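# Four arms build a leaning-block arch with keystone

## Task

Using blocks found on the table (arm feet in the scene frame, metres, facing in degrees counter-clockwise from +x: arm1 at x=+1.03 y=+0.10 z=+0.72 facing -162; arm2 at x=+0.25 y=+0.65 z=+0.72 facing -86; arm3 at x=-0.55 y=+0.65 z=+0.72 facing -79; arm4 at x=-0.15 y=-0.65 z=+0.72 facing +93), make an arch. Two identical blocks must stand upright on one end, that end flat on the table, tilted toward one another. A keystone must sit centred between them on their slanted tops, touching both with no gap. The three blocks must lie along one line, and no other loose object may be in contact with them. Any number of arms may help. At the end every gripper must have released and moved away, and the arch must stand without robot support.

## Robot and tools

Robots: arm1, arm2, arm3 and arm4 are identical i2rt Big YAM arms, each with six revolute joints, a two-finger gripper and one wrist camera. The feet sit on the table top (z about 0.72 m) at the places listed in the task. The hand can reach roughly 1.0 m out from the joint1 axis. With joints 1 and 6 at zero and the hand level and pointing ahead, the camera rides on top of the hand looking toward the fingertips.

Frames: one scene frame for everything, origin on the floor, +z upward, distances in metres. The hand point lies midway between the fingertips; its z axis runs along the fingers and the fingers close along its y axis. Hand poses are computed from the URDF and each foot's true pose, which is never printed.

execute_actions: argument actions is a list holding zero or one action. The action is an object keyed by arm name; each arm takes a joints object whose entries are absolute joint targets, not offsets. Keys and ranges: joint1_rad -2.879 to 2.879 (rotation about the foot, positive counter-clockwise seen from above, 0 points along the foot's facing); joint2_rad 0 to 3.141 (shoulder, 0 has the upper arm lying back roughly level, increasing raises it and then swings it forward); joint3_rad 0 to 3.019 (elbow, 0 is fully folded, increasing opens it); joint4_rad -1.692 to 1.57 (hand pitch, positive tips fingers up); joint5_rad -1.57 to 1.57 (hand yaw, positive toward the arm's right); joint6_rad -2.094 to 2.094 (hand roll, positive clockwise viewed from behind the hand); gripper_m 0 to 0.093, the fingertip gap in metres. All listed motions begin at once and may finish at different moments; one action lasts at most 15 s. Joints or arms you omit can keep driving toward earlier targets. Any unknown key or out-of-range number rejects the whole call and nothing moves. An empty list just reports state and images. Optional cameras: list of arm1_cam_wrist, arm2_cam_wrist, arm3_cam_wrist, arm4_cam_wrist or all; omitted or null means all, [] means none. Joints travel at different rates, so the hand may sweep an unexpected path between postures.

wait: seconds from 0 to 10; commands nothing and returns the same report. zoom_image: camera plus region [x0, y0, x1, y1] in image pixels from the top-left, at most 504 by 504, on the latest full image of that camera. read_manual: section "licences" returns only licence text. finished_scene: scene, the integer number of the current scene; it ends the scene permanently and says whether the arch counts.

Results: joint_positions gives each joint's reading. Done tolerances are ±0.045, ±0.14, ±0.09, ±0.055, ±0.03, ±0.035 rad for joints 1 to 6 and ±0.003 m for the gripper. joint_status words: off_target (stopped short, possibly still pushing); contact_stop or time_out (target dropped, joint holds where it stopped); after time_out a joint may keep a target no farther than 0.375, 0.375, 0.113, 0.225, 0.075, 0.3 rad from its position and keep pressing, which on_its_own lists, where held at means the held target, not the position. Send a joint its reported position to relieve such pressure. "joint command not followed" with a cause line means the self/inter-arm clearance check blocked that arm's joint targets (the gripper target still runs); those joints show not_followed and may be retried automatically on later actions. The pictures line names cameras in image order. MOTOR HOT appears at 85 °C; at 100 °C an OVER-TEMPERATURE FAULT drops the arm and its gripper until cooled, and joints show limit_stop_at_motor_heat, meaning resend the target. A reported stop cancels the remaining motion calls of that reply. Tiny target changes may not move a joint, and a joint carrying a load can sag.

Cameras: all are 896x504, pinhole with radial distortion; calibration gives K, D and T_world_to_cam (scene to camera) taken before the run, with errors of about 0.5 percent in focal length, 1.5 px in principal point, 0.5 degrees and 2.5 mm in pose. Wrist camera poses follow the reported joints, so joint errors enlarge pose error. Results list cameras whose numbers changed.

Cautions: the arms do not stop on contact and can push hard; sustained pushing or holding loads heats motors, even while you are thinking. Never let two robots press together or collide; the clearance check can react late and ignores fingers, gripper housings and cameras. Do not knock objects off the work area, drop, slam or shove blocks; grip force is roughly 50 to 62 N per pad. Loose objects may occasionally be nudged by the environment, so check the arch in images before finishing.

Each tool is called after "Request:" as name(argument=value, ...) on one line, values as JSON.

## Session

Request:
execute_actions(actions=[{"arm1":{"joints":{"joint1_rad":0,"joint2_rad":0.6,"joint3_rad":1.5,"joint4_rad":-1.6,"joint5_rad":0,"joint6_rad":0}},"arm2":{"joints":{"joint1_rad":0,"joint2_rad":0.6,"joint3_rad":1.5,"joint4_rad":-1.6,"joint5_rad":0,"joint6_rad":0}},"arm3":{"joints":{"joint1_rad":0,"joint2_rad":0.6,"joint3_rad":1.5,"joint4_rad":-1.6,"joint5_rad":0,"joint6_rad":0}},"arm4":{"joints":{"joint1_rad":0,"joint2_rad":0.6,"joint3_rad":1.5,"joint4_rad":-1.6,"joint5_rad":0,"joint6_rad":0}}}])

Scene clock: 1.70 s.
Motor temperatures (°C, as the motors report them): arm1=[21 27 32 22 21 23] | arm2=[22 30 31 22 22 22] | arm3=[22 28 24 22 23 22] | arm4=[23 27 33 23 22 24]
arm1.joint_positions: joint1_rad=-0.011 joint2_rad=+0.592 joint3_rad=+1.475 joint4_rad=-1.595 joint5_rad=+0.003 joint6_rad=-0.011 gripper_m=+0.095
arm1.joint_status: all done
arm1.hand: x=+0.8644 y=+0.0436 z=+1.2855 quat_wxyz=(-0.055, -0.898, -0.144, +0.412) (m; scene frame)
arm2.joint_positions: joint1_rad=-0.009 joint2_rad=+0.594 joint3_rad=+1.480 joint4_rad=-1.589 joint5_rad=-0.004 joint6_rad=+0.012 gripper_m=+0.095
arm2.joint_status: all done
arm2.hand: x=+0.2561 y=+0.4825 z=+1.2634 quat_wxyz=(-0.304, -0.637, -0.642, +0.298) (m; scene frame)
arm3.joint_positions: joint1_rad=+0.008 joint2_rad=+0.601 joint3_rad=+1.500 joint4_rad=-1.592 joint5_rad=-0.002 joint6_rad=+0.007 gripper_m=+0.094
arm3.joint_status: all done
arm3.hand: x=-0.5180 y=+0.4805 z=+1.3627 quat_wxyz=(-0.328, -0.580, -0.695, +0.270) (m; scene frame)
arm4.joint_positions: joint1_rad=+0.003 joint2_rad=+0.597 joint3_rad=+1.486 joint4_rad=-1.610 joint5_rad=-0.002 joint6_rad=+0.012 gripper_m=+0.095
arm4.joint_status: all done
arm4.hand: x=-0.1539 y=-0.4724 z=+1.3367 quat_wxyz=(-0.285, +0.646, -0.647, -0.289) (m; scene frame)
pictures: arm1_cam_wrist, arm2_cam_wrist, arm3_cam_wrist, arm4_cam_wrist
camera_calibration (this result's frames):
arm1_cam_wrist: T_world_to_cam=[[-0.303445, 0.952745, 0.014095, 0.205941], [0.927355, 0.298693, -0.225376, -0.525453], [-0.218936, -0.0553181, -0.97417, 1.57057], [0, 0, 0, 1]] pos_world=[0.893628, 0.0476207, 1.40868]
arm2_cam_wrist: T_world_to_cam=[[-0.999751, -0.0216, 0.0055369, 0.257642], [-0.0222982, 0.967615, -0.251444, -0.139541], [0.0000735928, -0.251505, -0.967856, 1.46719], [0, 0, 0, 1]] pos_world=[0.254358, 0.509592, 1.38352]
arm3_cam_wrist: T_world_to_cam=[[-0.985231, -0.171154, 0.00507352, -0.433941], [-0.167233, 0.955447, -0.243217, -0.210744], [0.0367801, -0.240473, -0.969959, 1.57685], [0, 0, 0, 1]] pos_world=[-0.520772, 0.506274, 1.48043]
arm4_cam_wrist: T_world_to_cam=[[0.999593, -0.0153036, -0.0240573, 0.183221], [-0.0197889, -0.97981, -0.198951, -0.198498], [-0.020527, 0.199346, -0.979714, 1.5227], [0, 0, 0, 1]] pos_world=[-0.155818, -0.495231, 1.45673]
Images, in order (width x height): arm1_cam_wrist 896x504, arm2_cam_wrist 896x504, arm3_cam_wrist 896x504, arm4_cam_wrist 896x504.

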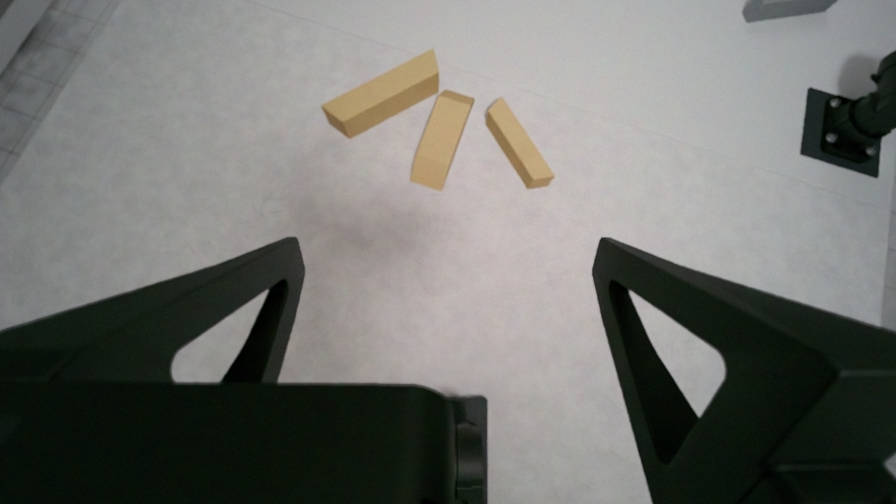

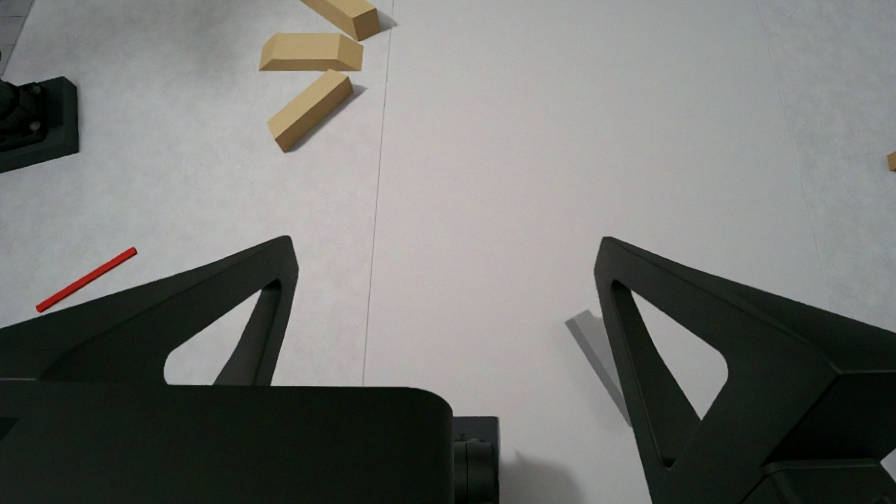

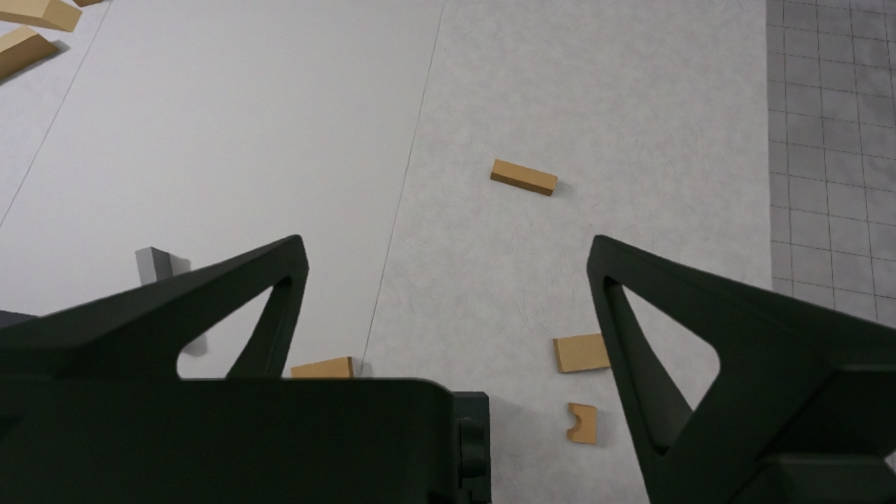

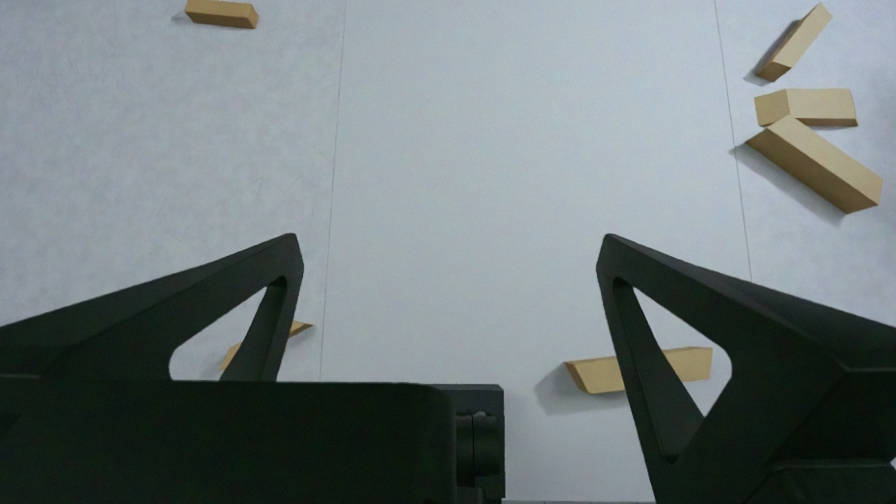

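Request:
execute_actions(actions=[{"arm1":{"joints":{"joint1_rad":0.15,"joint2_rad":1.2,"joint3_rad":1.45,"joint4_rad":-1.2}},"arm4":{"joints":{"joint1_rad":-1.2,"joint2_rad":0.45,"joint3_rad":0.9,"joint4_rad":-1.4}},"arm3":{"joints":{"joint1_rad":1.1,"joint2_rad":0.3,"joint3_rad":1.0,"joint4_rad":-1.5}},"arm2":{"joints":{"joint1_rad":1.0}}}])

Request:
zoom_image(camera="arm1_cam_wrist", region=[250, 0, 650, 250])

Request:
zoom_image(camera="arm4_cam_wrist", region=[300, 0, 600, 300])

Request:
execute_actions(actions=[{"arm4":{"joints":{"joint1_rad":1.1}},"arm3":{"joints":{"joint1_rad":-1.1}},"arm1":{"joints":{"joint1_rad":0.9}}}], cameras=["arm3_cam_wrist","arm4_cam_wrist","arm1_cam_wrist"])

Request:
zoom_image(camera="arm4_cam_wrist", region=[300, 0, 600, 300])

Scene clock: 12.00 s.
Motor temperatures (°C, as the motors report them): arm1=[21 27 34 22 21 23] | arm2=[22 30 33 22 22 22] | arm3=[22 28 25 22 23 22] | arm4=[23 27 35 23 22 24]
arm1.joint_positions: joint1_rad=+0.141 joint2_rad=+1.198 joint3_rad=+1.424 joint4_rad=-1.211 joint5_rad=+0.003 joint6_rad=-0.010 gripper_m=+0.095
arm1.joint_status: all done
arm1.hand: x=+0.6214 y=-0.1038 z=+1.1402 quat_wxyz=(-0.058, -0.932, -0.222, +0.281) (m; scene frame)
arm2.joint_positions: joint1_rad=+0.990 joint2_rad=+0.594 joint3_rad=+1.480 joint4_rad=-1.589 joint5_rad=-0.001 joint6_rad=+0.010 gripper_m=+0.095
arm2.joint_status: all done
arm2.hand: x=+0.4020 y=+0.5648 z=+1.2616 quat_wxyz=(-0.404, -0.251, -0.872, +0.119) (m; scene frame)
arm3.joint_positions: joint1_rad=+1.094 joint2_rad=+0.300 joint3_rad=+0.998 joint4_rad=-1.512 joint5_rad=-0.001 joint6_rad=+0.006 gripper_m=+0.094
arm3.joint_status: all done
arm3.hand: x=-0.4148 y=+0.6101 z=+1.1939 quat_wxyz=(-0.365, -0.141, -0.919, +0.054) (m; scene frame)
arm4.joint_positions: joint1_rad=-1.196 joint2_rad=+0.456 joint3_rad=+0.906 joint4_rad=-1.419 joint5_rad=+0.000 joint6_rad=+0.010 gripper_m=+0.095
arm4.joint_status: all done
arm4.hand: x=+0.0296 y=-0.5760 z=+1.1270 quat_wxyz=(-0.292, +0.177, -0.939, -0.050) (m; scene frame)
pictures: arm1_cam_wrist, arm2_cam_wrist, arm3_cam_wrist, arm4_cam_wrist
camera_calibration (this result's frames):
arm1_cam_wrist: T_world_to_cam=[[-0.444408, 0.895747, 0.0117914, 0.35901], [0.89503, 0.443421, 0.0479463, -0.565319], [0.0377192, 0.0318613, -0.99878, 1.24521], [0, 0, 0, 1]] pos_world=[0.618557, -0.110582, 1.26656]
arm2_cam_wrist: T_world_to_cam=[[-0.524253, -0.851439, 0.014493, 0.671498], [-0.828188, 0.505828, -0.241335, 0.355669], [0.198151, -0.138523, -0.970334, 1.34581], [0, 0, 0, 1]] pos_world=[0.379923, 0.578258, 1.38198]
arm3_cam_wrist: T_world_to_cam=[[-0.306717, -0.951771, 0.00753386, 0.445493], [-0.944765, 0.30348, -0.123767, -0.42581], [0.115511, -0.0450791, -0.992283, 1.38069], [0, 0, 0, 1]] pos_world=[-0.425135, 0.615472, 1.31397]
arm4_cam_wrist: T_world_to_cam=[[0.343174, -0.939257, -0.00520156, -0.540844], [-0.93868, -0.343149, 0.0336088, -0.20635], [-0.0333522, -0.00665106, -0.999422, 1.24556], [0, 0, 0, 1]] pos_world=[0.0334489, -0.570516, 1.24896]
Images, in order (width x height): arm1_cam_wrist 896x504, arm2_cam_wrist 896x504, arm3_cam_wrist 896x504, arm4_cam_wrist 896x504.

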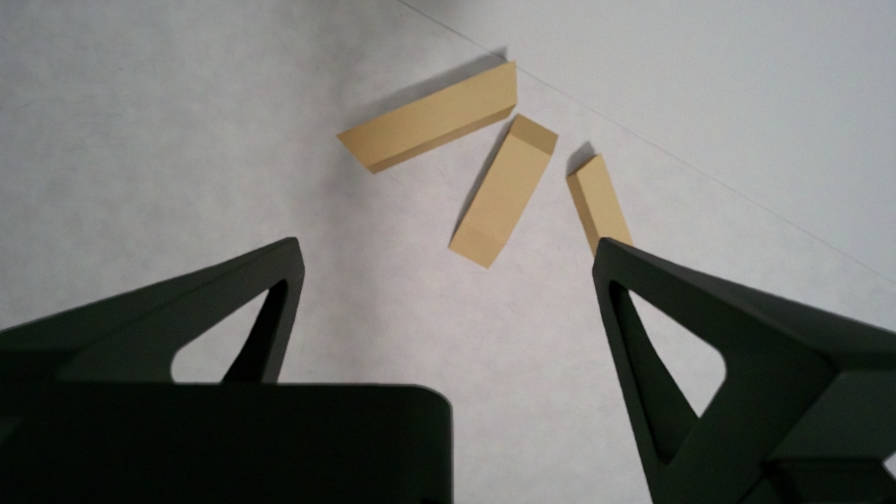

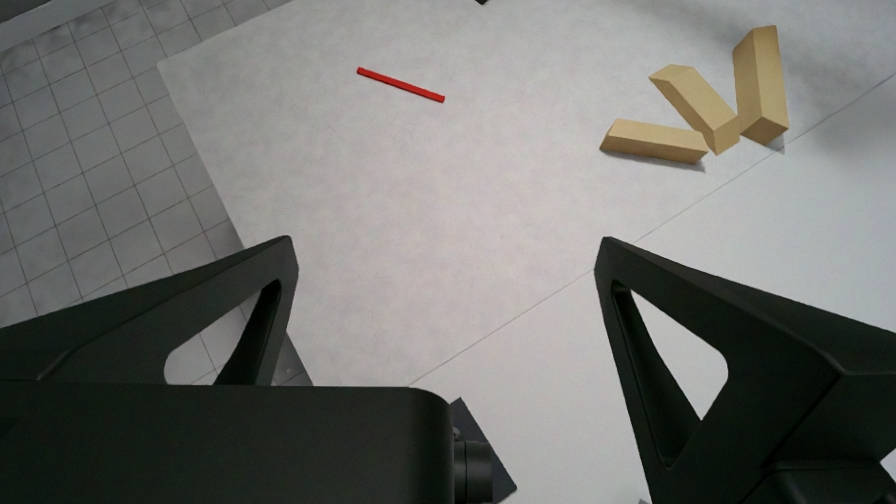

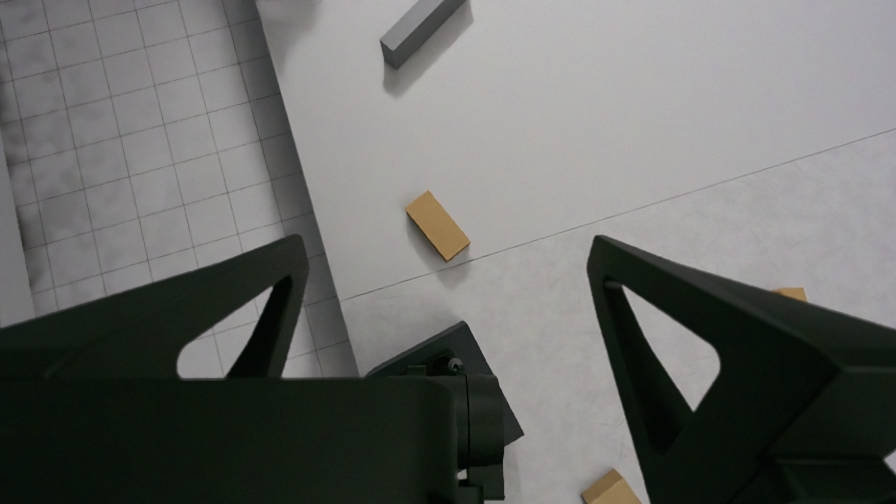

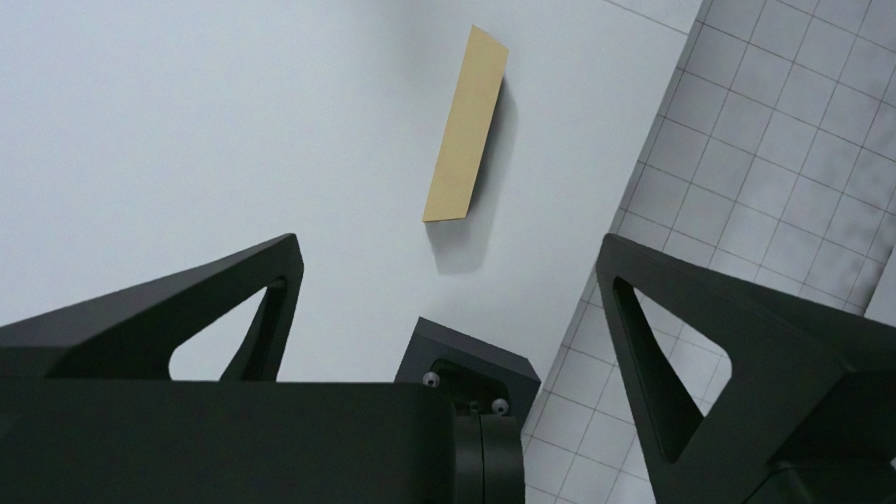

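Region (250, 0, 650, 250) of arm1_cam_wrist's 896x504 image, scaled by 1.260, with more detail than that image has; it fills the top 315 rows of this view, and the rest is white.

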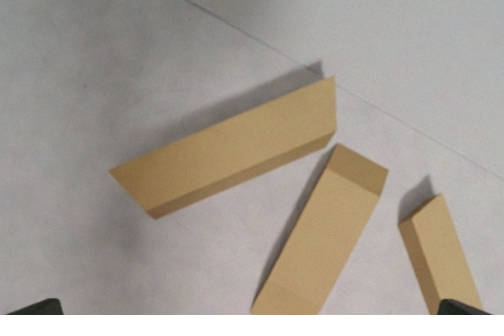

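Region (300, 0, 600, 300) of arm4_cam_wrist's 896x504 image, scaled by 1.680, with more detail than that image has.

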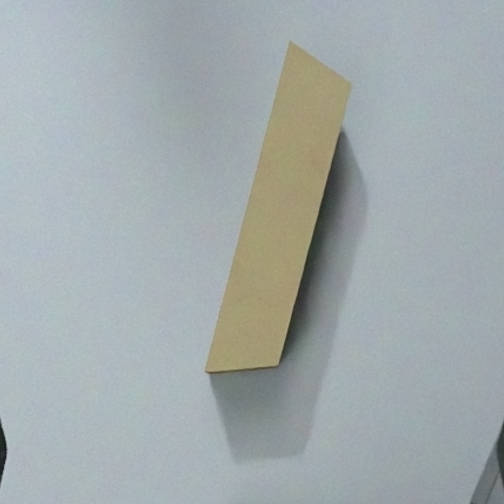

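Scene clock: 14.13 s.
Motor temperatures (°C, as the motors report them): arm1=[21 27 35 22 21 23] | arm2=[22 30 33 22 22 22] | arm3=[22 28 26 22 23 22] | arm4=[23 27 35 23 22 24]
arm1.joint_positions: joint1_rad=+0.896 joint2_rad=+1.198 joint3_rad=+1.424 joint4_rad=-1.210 joint5_rad=+0.001 joint6_rad=-0.009 gripper_m=+0.095
arm1.joint_status: all done
arm1.hand: x=+0.8701 y=-0.3301 z=+1.1377 quat_wxyz=(-0.159, -0.785, -0.550, +0.236) (m; scene frame)
arm2.joint_positions: joint1_rad=+0.990 joint2_rad=+0.594 joint3_rad=+1.480 joint4_rad=-1.589 joint5_rad=-0.001 joint6_rad=+0.010 gripper_m=+0.095
arm2.joint_status: not commanded
arm2.hand: x=+0.4020 y=+0.5648 z=+1.2616 quat_wxyz=(-0.404, -0.251, -0.872, +0.119) (m; scene frame)
arm3.joint_positions: joint1_rad=-1.094 joint2_rad=+0.300 joint3_rad=+0.998 joint4_rad=-1.512 joint5_rad=-0.001 joint6_rad=+0.005 gripper_m=+0.094
arm3.joint_status: all done
arm3.hand: x=-0.6624 y=+0.5662 z=+1.1940 quat_wxyz=(-0.120, -0.881, -0.297, +0.349) (m; scene frame)
arm4.joint_positions: joint1_rad=+1.096 joint2_rad=+0.456 joint3_rad=+0.906 joint4_rad=-1.419 joint5_rad=-0.001 joint6_rad=+0.009 gripper_m=+0.095
arm4.joint_status: all done
arm4.hand: x=-0.3251 y=-0.5586 z=+1.1248 quat_wxyz=(-0.062, +0.929, -0.229, -0.284) (m; scene frame)
pictures: arm1_cam_wrist, arm3_cam_wrist, arm4_cam_wrist
camera_calibration (this result's frames):
arm1_cam_wrist: T_world_to_cam=[[-0.937695, 0.347422, 0.00502796, 0.928165], [0.347193, 0.936314, 0.0526558, -0.0534144], [0.013586, 0.0511207, -0.9986, 1.26778], [0, 0, 0, 1]] pos_world=[0.871657, -0.337263, 1.26415]
arm3_cam_wrist: T_world_to_cam=[[-0.599381, 0.800425, 0.00789749, -0.858608], [0.793672, 0.595549, -0.12412, 0.340196], [-0.104052, -0.0681273, -0.992236, 1.27491], [0, 0, 0, 1]] pos_world=[-0.65198, 0.571504, 1.31402]
arm4_cam_wrist: T_world_to_cam=[[0.477997, 0.877836, -0.0303798, 0.684388], [0.877996, -0.476515, 0.0453409, -0.0302514], [0.0253254, -0.0483461, -0.99851, 1.22644], [0, 0, 0, 1]] pos_world=[-0.331635, -0.555901, 1.24678]
Images, in order (width x height): arm1_cam_wrist 896x504, arm3_cam_wrist 896x504, arm4_cam_wrist 896x504.

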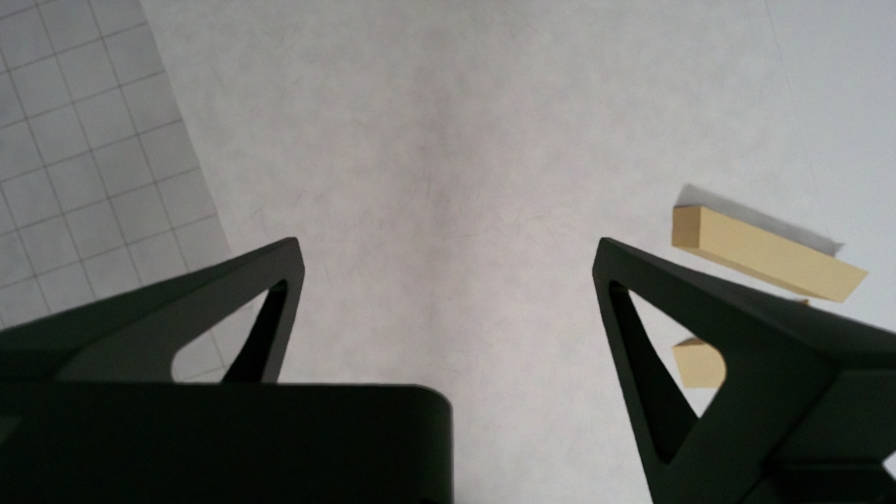

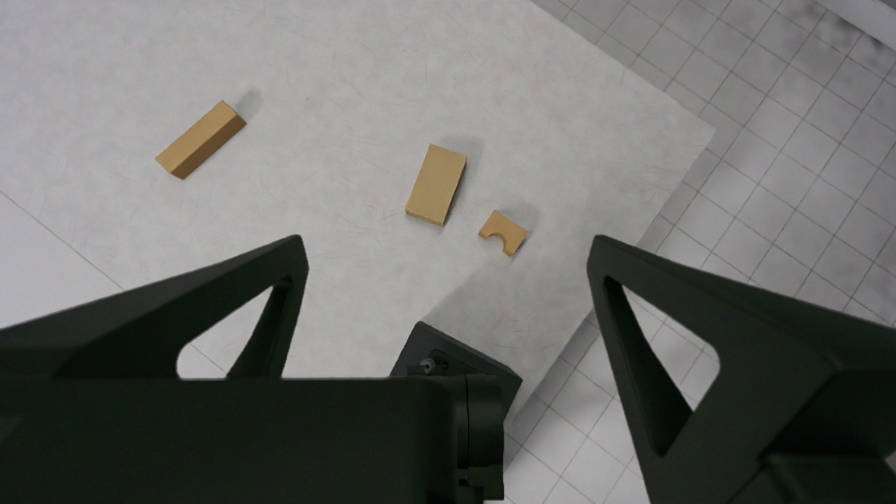

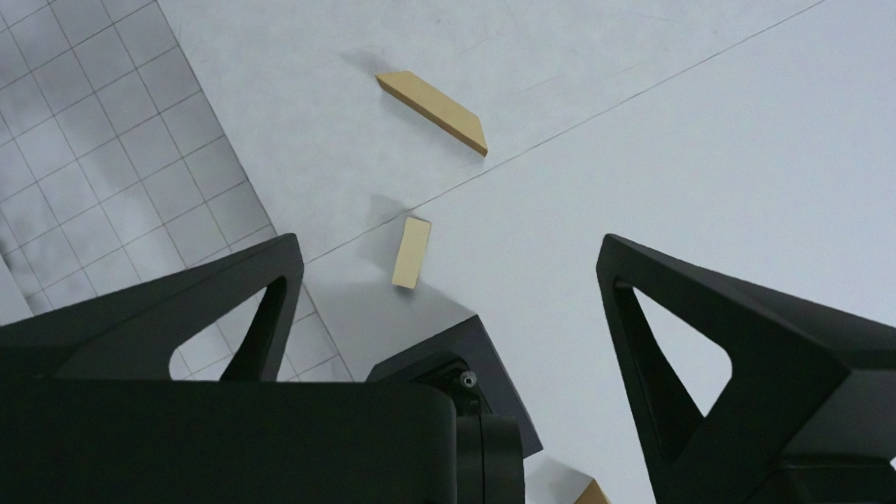

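Region (300, 0, 600, 300) of arm4_cam_wrist's 896x504 image, scaled by 1.680, with more detail than that image has.

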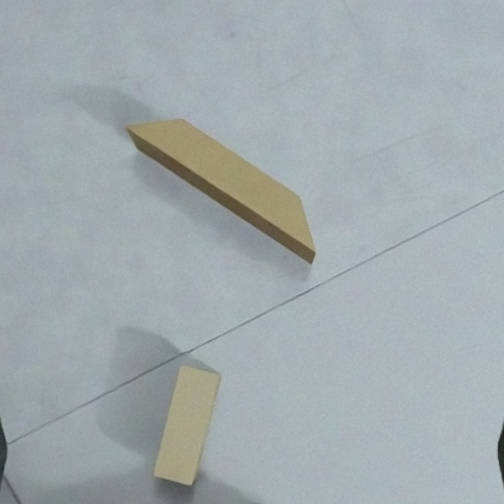

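Request:
execute_actions(actions=[{"arm1":{"joints":{"joint1_rad":0.162,"joint2_rad":1.94,"joint3_rad":1.73,"joint4_rad":-1.32,"joint6_rad":1.21}},"arm4":{"joints":{"joint1_rad":-1.275,"joint2_rad":1.345,"joint3_rad":0.76,"joint4_rad":-0.93,"joint6_rad":0.21}},"arm3":{"joints":{"joint1_rad":0}},"arm2":{"joints":{"joint1_rad":0.0}}}], cameras=["arm1_cam_wrist","arm4_cam_wrist"])

Scene clock: 49.40 s.
Motor temperatures (°C, as the motors report them): arm1=[21 27 40 22 21 23] | arm2=[22 29 35 22 22 22] | arm3=[22 28 27 22 23 22] | arm4=[23 27 38 23 22 24]
arm1.joint_positions: joint1_rad=+0.156 joint2_rad=+1.941 joint3_rad=+1.701 joint4_rad=-1.315 joint5_rad=+0.000 joint6_rad=+1.200 gripper_m=+0.095
arm1.joint_status: all done
arm1.hand: x=+0.4982 y=-0.1722 z=+0.8735 quat_wxyz=(-0.002, -0.935, +0.356, +0.008) (m; scene frame)
arm2.joint_positions: joint1_rad=+0.010 joint2_rad=+0.594 joint3_rad=+1.480 joint4_rad=-1.589 joint5_rad=-0.001 joint6_rad=+0.010 gripper_m=+0.095
arm2.joint_status: all done
arm2.hand: x=+0.2590 y=+0.4826 z=+1.2634 quat_wxyz=(-0.305, -0.631, -0.649, +0.296) (m; scene frame)
arm3.joint_positions: joint1_rad=-0.007 joint2_rad=+0.300 joint3_rad=+0.998 joint4_rad=-1.512 joint5_rad=-0.001 joint6_rad=+0.005 gripper_m=+0.094
arm3.joint_status: all done
arm3.hand: x=-0.5262 y=+0.5126 z=+1.1940 quat_wxyz=(-0.283, -0.600, -0.709, +0.237) (m; scene frame)
arm4.joint_positions: joint1_rad=-1.277 joint2_rad=+1.348 joint3_rad=+0.774 joint4_rad=-0.938 joint5_rad=+0.001 joint6_rad=+0.200 gripper_m=+0.095
arm4.joint_status: all done
arm4.hand: x=+0.1747 y=-0.5522 z=+0.8677 quat_wxyz=(-0.031, +0.049, -0.998, +0.000) (m; scene frame)
pictures: arm1_cam_wrist, arm4_cam_wrist
camera_calibration (this result's frames):
arm1_cam_wrist: T_world_to_cam=[[0.668944, 0.743225, -0.0114497, -0.192055], [0.610464, -0.540533, 0.578928, -0.903456], [0.424085, -0.39426, -0.815298, 0.559595], [0, 0, 0, 1]] pos_world=[0.442686, -0.124981, 0.977074]
arm4_cam_wrist: T_world_to_cam=[[0.0727824, -0.997348, 0.000464802, -0.559426], [-0.838053, -0.0609051, 0.542178, -0.356249], [-0.540712, -0.0398506, -0.840264, 0.923656], [0, 0, 0, 1]] pos_world=[0.241592, -0.542831, 0.969525]
Images, in order (width x height): arm1_cam_wrist 896x504, arm4_cam_wrist 896x504.

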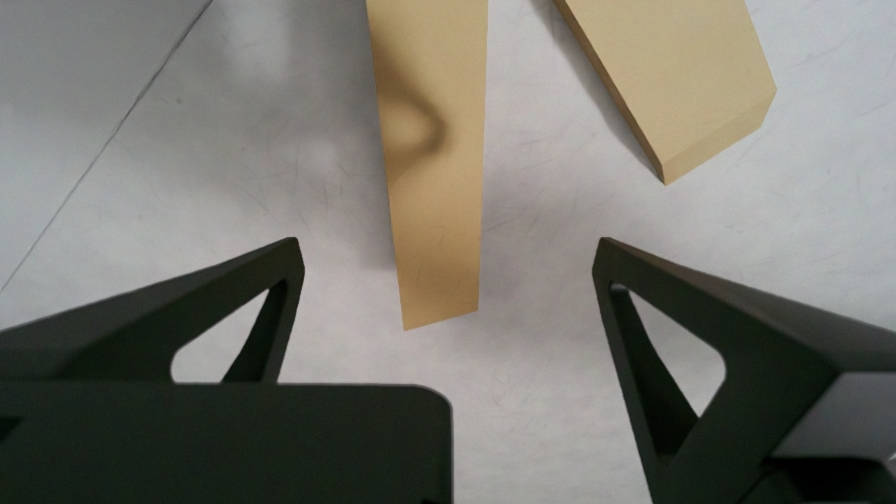

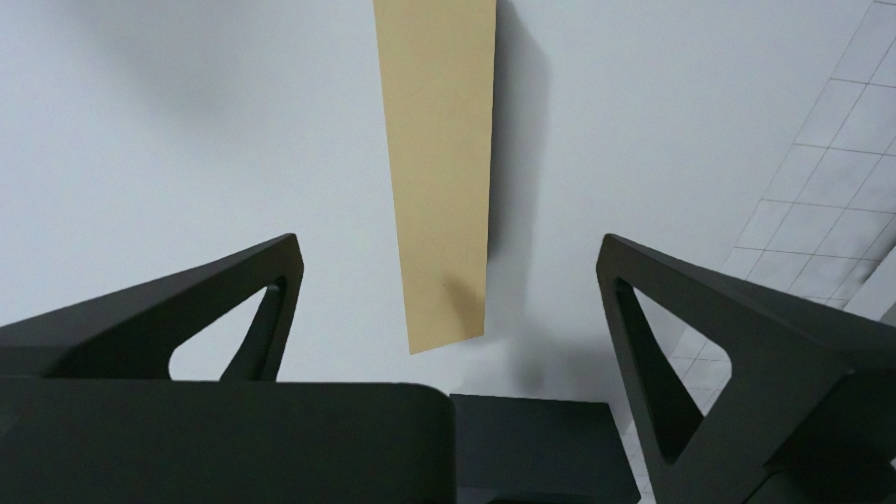

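Request:
execute_actions(actions=[{"arm1":{"joints":{"joint1_rad":0.195,"joint2_rad":2.07,"joint3_rad":1.60,"joint4_rad":-1.065,"joint6_rad":1.19,"gripper_m":0.08}},"arm4":{"joints":{"joint1_rad":-1.255,"joint2_rad":1.58,"joint3_rad":0.62,"joint4_rad":-0.565,"joint6_rad":0.18}}}], cameras=["arm1_cam_wrist","arm4_cam_wrist"])

Scene clock: 54.30 s.
Motor temperatures (°C, as the motors report them): arm1=[21 28 40 22 21 23] | arm2=[22 29 35 22 22 22] | arm3=[22 28 27 22 23 22] | arm4=[23 27 37 23 22 24]
arm1.joint_positions: joint1_rad=+0.190 joint2_rad=+2.082 joint3_rad=+1.582 joint4_rad=-1.073 joint5_rad=+0.000 joint6_rad=+1.200 gripper_m=+0.080
arm1.joint_status: all done
arm1.hand: x=+0.5042 y=-0.1910 z=+0.7498 quat_wxyz=(+0.005, -0.941, +0.340, +0.002) (m; scene frame)
arm2.joint_positions: joint1_rad=+0.010 joint2_rad=+0.594 joint3_rad=+1.480 joint4_rad=-1.589 joint5_rad=-0.001 joint6_rad=+0.010 gripper_m=+0.095
arm2.joint_status: not commanded
arm2.hand: x=+0.2590 y=+0.4826 z=+1.2634 quat_wxyz=(-0.305, -0.631, -0.649, +0.296) (m; scene frame)
arm3.joint_positions: joint1_rad=-0.007 joint2_rad=+0.300 joint3_rad=+0.998 joint4_rad=-1.512 joint5_rad=-0.001 joint6_rad=+0.005 gripper_m=+0.094
arm3.joint_status: not commanded
arm3.hand: x=-0.5262 y=+0.5126 z=+1.1940 quat_wxyz=(-0.283, -0.600, -0.709, +0.237) (m; scene frame)
arm4.joint_positions: joint1_rad=-1.261 joint2_rad=+1.587 joint3_rad=+0.618 joint4_rad=-0.580 joint5_rad=+0.001 joint6_rad=+0.191 gripper_m=+0.095
arm4.joint_status: all done
arm4.hand: x=+0.1525 y=-0.5557 z=+0.7529 quat_wxyz=(-0.013, +0.061, -0.998, +0.005) (m; scene frame)
pictures: arm1_cam_wrist, arm4_cam_wrist
camera_calibration (this result's frames):
arm1_cam_wrist: T_world_to_cam=[[0.643211, 0.765669, 0.0055435, -0.178918], [0.619262, -0.52445, 0.584351, -0.851091], [0.450327, -0.372428, -0.811482, 0.436857], [0, 0, 0, 1]] pos_world=[0.445402, -0.146665, 0.852829]
arm4_cam_wrist: T_world_to_cam=[[0.096707, -0.995272, 0.00907255, -0.570142], [-0.816428, -0.0741091, 0.572672, -0.346443], [-0.569291, -0.0627884, -0.819735, 0.791222], [0, 0, 0, 1]] pos_world=[0.222727, -0.543441, 0.852163]
Images, in order (width x height): arm1_cam_wrist 896x504, arm4_cam_wrist 896x504.

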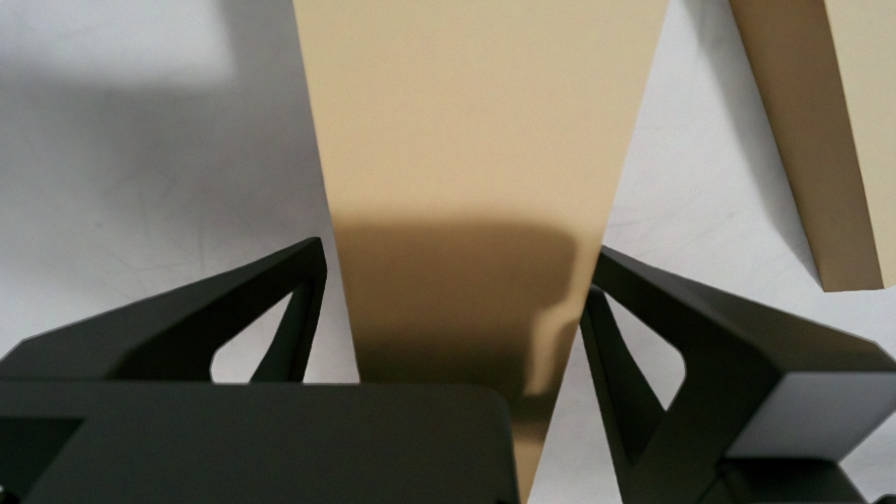

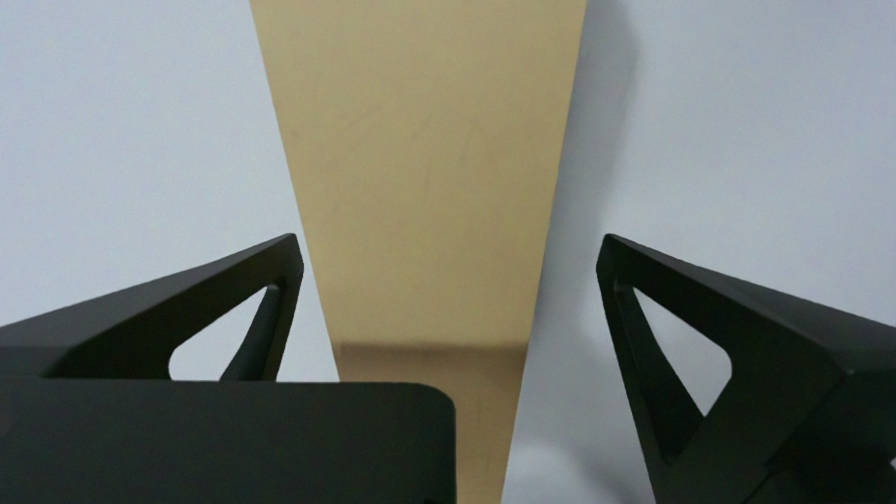

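Request:
execute_actions(actions=[{"arm1":{"joints":{"gripper_m":0.03}},"arm4":{"joints":{"gripper_m":0.03}}}], cameras=[])

Request:
execute_actions(actions=[{"arm1":{"joints":{"joint2_rad":1.85,"joint3_rad":1.62,"joint4_rad":-1.3}},"arm4":{"joints":{"joint2_rad":1.45,"joint3_rad":1.1,"joint4_rad":-1.1}}}], cameras=[])

Request:
execute_actions(actions=[{"arm1":{"joints":{"joint1_rad":-0.62,"joint6_rad":-1.5}},"arm4":{"joints":{"joint1_rad":0.347,"joint2_rad":2.0,"joint3_rad":1.83,"joint4_rad":-1.3}}}], cameras=[])

Request:
execute_actions(actions=[{"arm1":{"joints":{"joint2_rad":2.04,"joint4_rad":-1.07}},"arm4":{"joints":{"joint2_rad":2.2,"joint4_rad":-1.06}}}], cameras=["arm2_cam_wrist","arm3_cam_wrist"])

Scene clock: 62.87 s.
Motor temperatures (°C, as the motors report them): arm1=[21 29 39 22 21 23] | arm2=[22 29 35 22 22 22] | arm3=[22 28 27 22 23 22] | arm4=[23 28 36 23 22 24]
arm1.joint_positions: joint1_rad=+0.190 joint2_rad=+2.082 joint3_rad=+1.582 joint4_rad=-1.072 joint5_rad=+0.000 joint6_rad=+1.198 gripper_m=+0.047
arm1.joint_status: gripper_m off_target (ended at +0.047, target +0.030)
arm1.hand: x=+0.5038 y=-0.1912 z=+0.7498 quat_wxyz=(+0.004, -0.941, +0.339, +0.002) (m; scene frame)
arm2.joint_positions: joint1_rad=+0.010 joint2_rad=+0.594 joint3_rad=+1.480 joint4_rad=-1.589 joint5_rad=-0.001 joint6_rad=+0.010 gripper_m=+0.095
arm2.joint_status: not commanded
arm2.hand: x=+0.2590 y=+0.4826 z=+1.2634 quat_wxyz=(-0.305, -0.631, -0.649, +0.296) (m; scene frame)
arm3.joint_positions: joint1_rad=-0.007 joint2_rad=+0.300 joint3_rad=+0.998 joint4_rad=-1.512 joint5_rad=-0.001 joint6_rad=+0.005 gripper_m=+0.094
arm3.joint_status: not commanded
arm3.hand: x=-0.5262 y=+0.5126 z=+1.1940 quat_wxyz=(-0.283, -0.600, -0.709, +0.237) (m; scene frame)
arm4.joint_positions: joint1_rad=-1.260 joint2_rad=+1.587 joint3_rad=+0.618 joint4_rad=-0.579 joint5_rad=-0.001 joint6_rad=+0.190 gripper_m=+0.047
arm4.joint_status: gripper_m off_target (ended at +0.047, target +0.030)
arm4.hand: x=+0.1525 y=-0.5549 z=+0.7529 quat_wxyz=(-0.013, +0.062, -0.998, +0.004) (m; scene frame)
pictures: none
No camera images: the call's "cameras" was empty. Leave "cameras" out to get every camera's image.

Scene clock: 64.23 s.
Motor temperatures (°C, as the motors report them): arm1=[21 30 39 22 21 23] | arm2=[22 29 35 22 22 22] | arm3=[22 28 27 22 23 22] | arm4=[23 28 37 23 22 24]
arm1.joint_positions: joint1_rad=+0.190 joint2_rad=+1.866 joint3_rad=+1.582 joint4_rad=-1.295 joint5_rad=-0.001 joint6_rad=+1.197 gripper_m=+0.047
arm1.joint_status: all done
arm1.hand: x=+0.5387 y=-0.1732 z=+0.8715 quat_wxyz=(+0.007, -0.941, +0.339, +0.000) (m; scene frame)
arm2.joint_positions: joint1_rad=+0.010 joint2_rad=+0.594 joint3_rad=+1.480 joint4_rad=-1.589 joint5_rad=-0.001 joint6_rad=+0.010 gripper_m=+0.095
arm2.joint_status: not commanded
arm2.hand: x=+0.2590 y=+0.4826 z=+1.2634 quat_wxyz=(-0.305, -0.631, -0.649, +0.296) (m; scene frame)
arm3.joint_positions: joint1_rad=-0.007 joint2_rad=+0.300 joint3_rad=+0.998 joint4_rad=-1.512 joint5_rad=-0.001 joint6_rad=+0.005 gripper_m=+0.094
arm3.joint_status: not commanded
arm3.hand: x=-0.5262 y=+0.5126 z=+1.1940 quat_wxyz=(-0.283, -0.600, -0.709, +0.237) (m; scene frame)
arm4.joint_positions: joint1_rad=-1.260 joint2_rad=+1.459 joint3_rad=+1.049 joint4_rad=-1.089 joint5_rad=-0.001 joint6_rad=+0.190 gripper_m=+0.047
arm4.joint_status: all done
arm4.hand: x=+0.2441 y=-0.5225 z=+0.9228 quat_wxyz=(-0.037, +0.062, -0.997, -0.002) (m; scene frame)
pictures: none
No camera images: the call's "cameras" was empty. Leave "cameras" out to get every camera's image.

Scene clock: 66.83 s.
Motor temperatures (°C, as the motors report them): arm1=[22 30 40 22 21 23] | arm2=[22 29 35 22 22 22] | arm3=[22 27 27 22 23 22] | arm4=[23 29 38 23 22 24]
arm1.joint_positions: joint1_rad=-0.623 joint2_rad=+1.866 joint3_rad=+1.582 joint4_rad=-1.295 joint5_rad=+0.003 joint6_rad=-1.490 gripper_m=+0.047
arm1.joint_status: all done
arm1.hand: x=+0.4950 y=+0.2695 z=+0.8756 quat_wxyz=(+0.002, -0.830, -0.557, -0.006) (m; scene frame)
arm2.joint_positions: joint1_rad=+0.010 joint2_rad=+0.594 joint3_rad=+1.480 joint4_rad=-1.589 joint5_rad=-0.001 joint6_rad=+0.010 gripper_m=+0.095
arm2.joint_status: not commanded
arm2.hand: x=+0.2590 y=+0.4826 z=+1.2634 quat_wxyz=(-0.305, -0.631, -0.649, +0.296) (m; scene frame)
arm3.joint_positions: joint1_rad=-0.007 joint2_rad=+0.300 joint3_rad=+0.998 joint4_rad=-1.512 joint5_rad=-0.001 joint6_rad=+0.005 gripper_m=+0.094
arm3.joint_status: not commanded
arm3.hand: x=-0.5262 y=+0.5126 z=+1.1940 quat_wxyz=(-0.283, -0.600, -0.709, +0.237) (m; scene frame)
arm4.joint_positions: joint1_rad=+0.342 joint2_rad=+2.034 joint3_rad=+1.790 joint4_rad=-1.288 joint5_rad=+0.000 joint6_rad=+0.186 gripper_m=+0.047
arm4.joint_status: all done
arm4.hand: x=-0.3637 y=-0.0558 z=+0.8964 quat_wxyz=(-0.006, +0.761, -0.649, -0.010) (m; scene frame)
pictures: none
No camera images: the call's "cameras" was empty. Leave "cameras" out to get every camera's image.

Scene clock: 68.03 s.
Motor temperatures (°C, as the motors report them): arm1=[22 30 40 22 21 23] | arm2=[22 29 35 22 22 22] | arm3=[22 27 27 22 23 22] | arm4=[23 29 38 23 22 24]
arm1.joint_positions: joint1_rad=-0.623 joint2_rad=+2.081 joint3_rad=+1.582 joint4_rad=-1.078 joint5_rad=+0.002 joint6_rad=-1.490 gripper_m=+0.047
arm1.joint_status: all done
arm1.hand: x=+0.4583 y=+0.2821 z=+0.7549 quat_wxyz=(+0.003, -0.830, -0.558, -0.005) (m; scene frame)
arm2.joint_positions: joint1_rad=+0.010 joint2_rad=+0.594 joint3_rad=+1.480 joint4_rad=-1.589 joint5_rad=-0.001 joint6_rad=+0.010 gripper_m=+0.095
arm2.joint_status: not commanded
arm2.hand: x=+0.2590 y=+0.4826 z=+1.2634 quat_wxyz=(-0.305, -0.631, -0.649, +0.296) (m; scene frame)
arm3.joint_positions: joint1_rad=-0.007 joint2_rad=+0.300 joint3_rad=+0.998 joint4_rad=-1.512 joint5_rad=-0.001 joint6_rad=+0.005 gripper_m=+0.094
arm3.joint_status: not commanded
arm3.hand: x=-0.5262 y=+0.5126 z=+1.1940 quat_wxyz=(-0.283, -0.600, -0.709, +0.237) (m; scene frame)
arm4.joint_positions: joint1_rad=+0.342 joint2_rad=+2.235 joint3_rad=+1.790 joint4_rad=-1.075 joint5_rad=+0.000 joint6_rad=+0.185 gripper_m=+0.047
arm4.joint_status: all done
arm4.hand: x=-0.3744 y=-0.0257 z=+0.7717 quat_wxyz=(-0.009, +0.761, -0.648, -0.015) (m; scene frame)
pictures: arm2_cam_wrist, arm3_cam_wrist
camera_calibration (this result's frames):
arm2_cam_wrist: T_world_to_cam=[[-0.999182, -0.0394436, 0.00890963, 0.264663], [-0.0404166, 0.967063, -0.251308, -0.13476], [0.00129632, -0.251462, -0.967866, 1.46686], [0, 0, 0, 1]] pos_world=[0.257099, 0.509622, 1.3835]
arm3_cam_wrist: T_world_to_cam=[[-0.987327, -0.158484, 0.00822, -0.447035], [-0.158271, 0.979568, -0.124081, -0.433785], [0.0116128, -0.12381, -0.992238, 1.37483], [0, 0, 0, 1]] pos_world=[-0.525991, 0.524293, 1.31401]
Images, in order (width x height): arm2_cam_wrist 896x504, arm3_cam_wrist 896x504.

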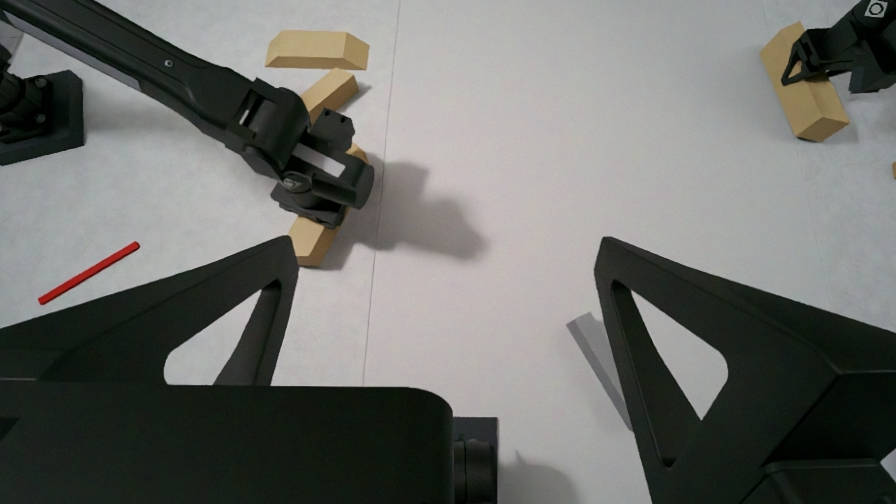

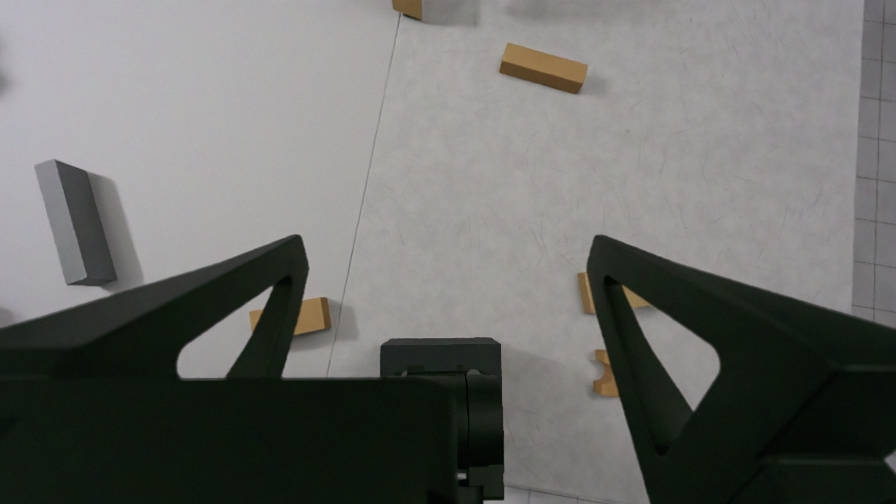

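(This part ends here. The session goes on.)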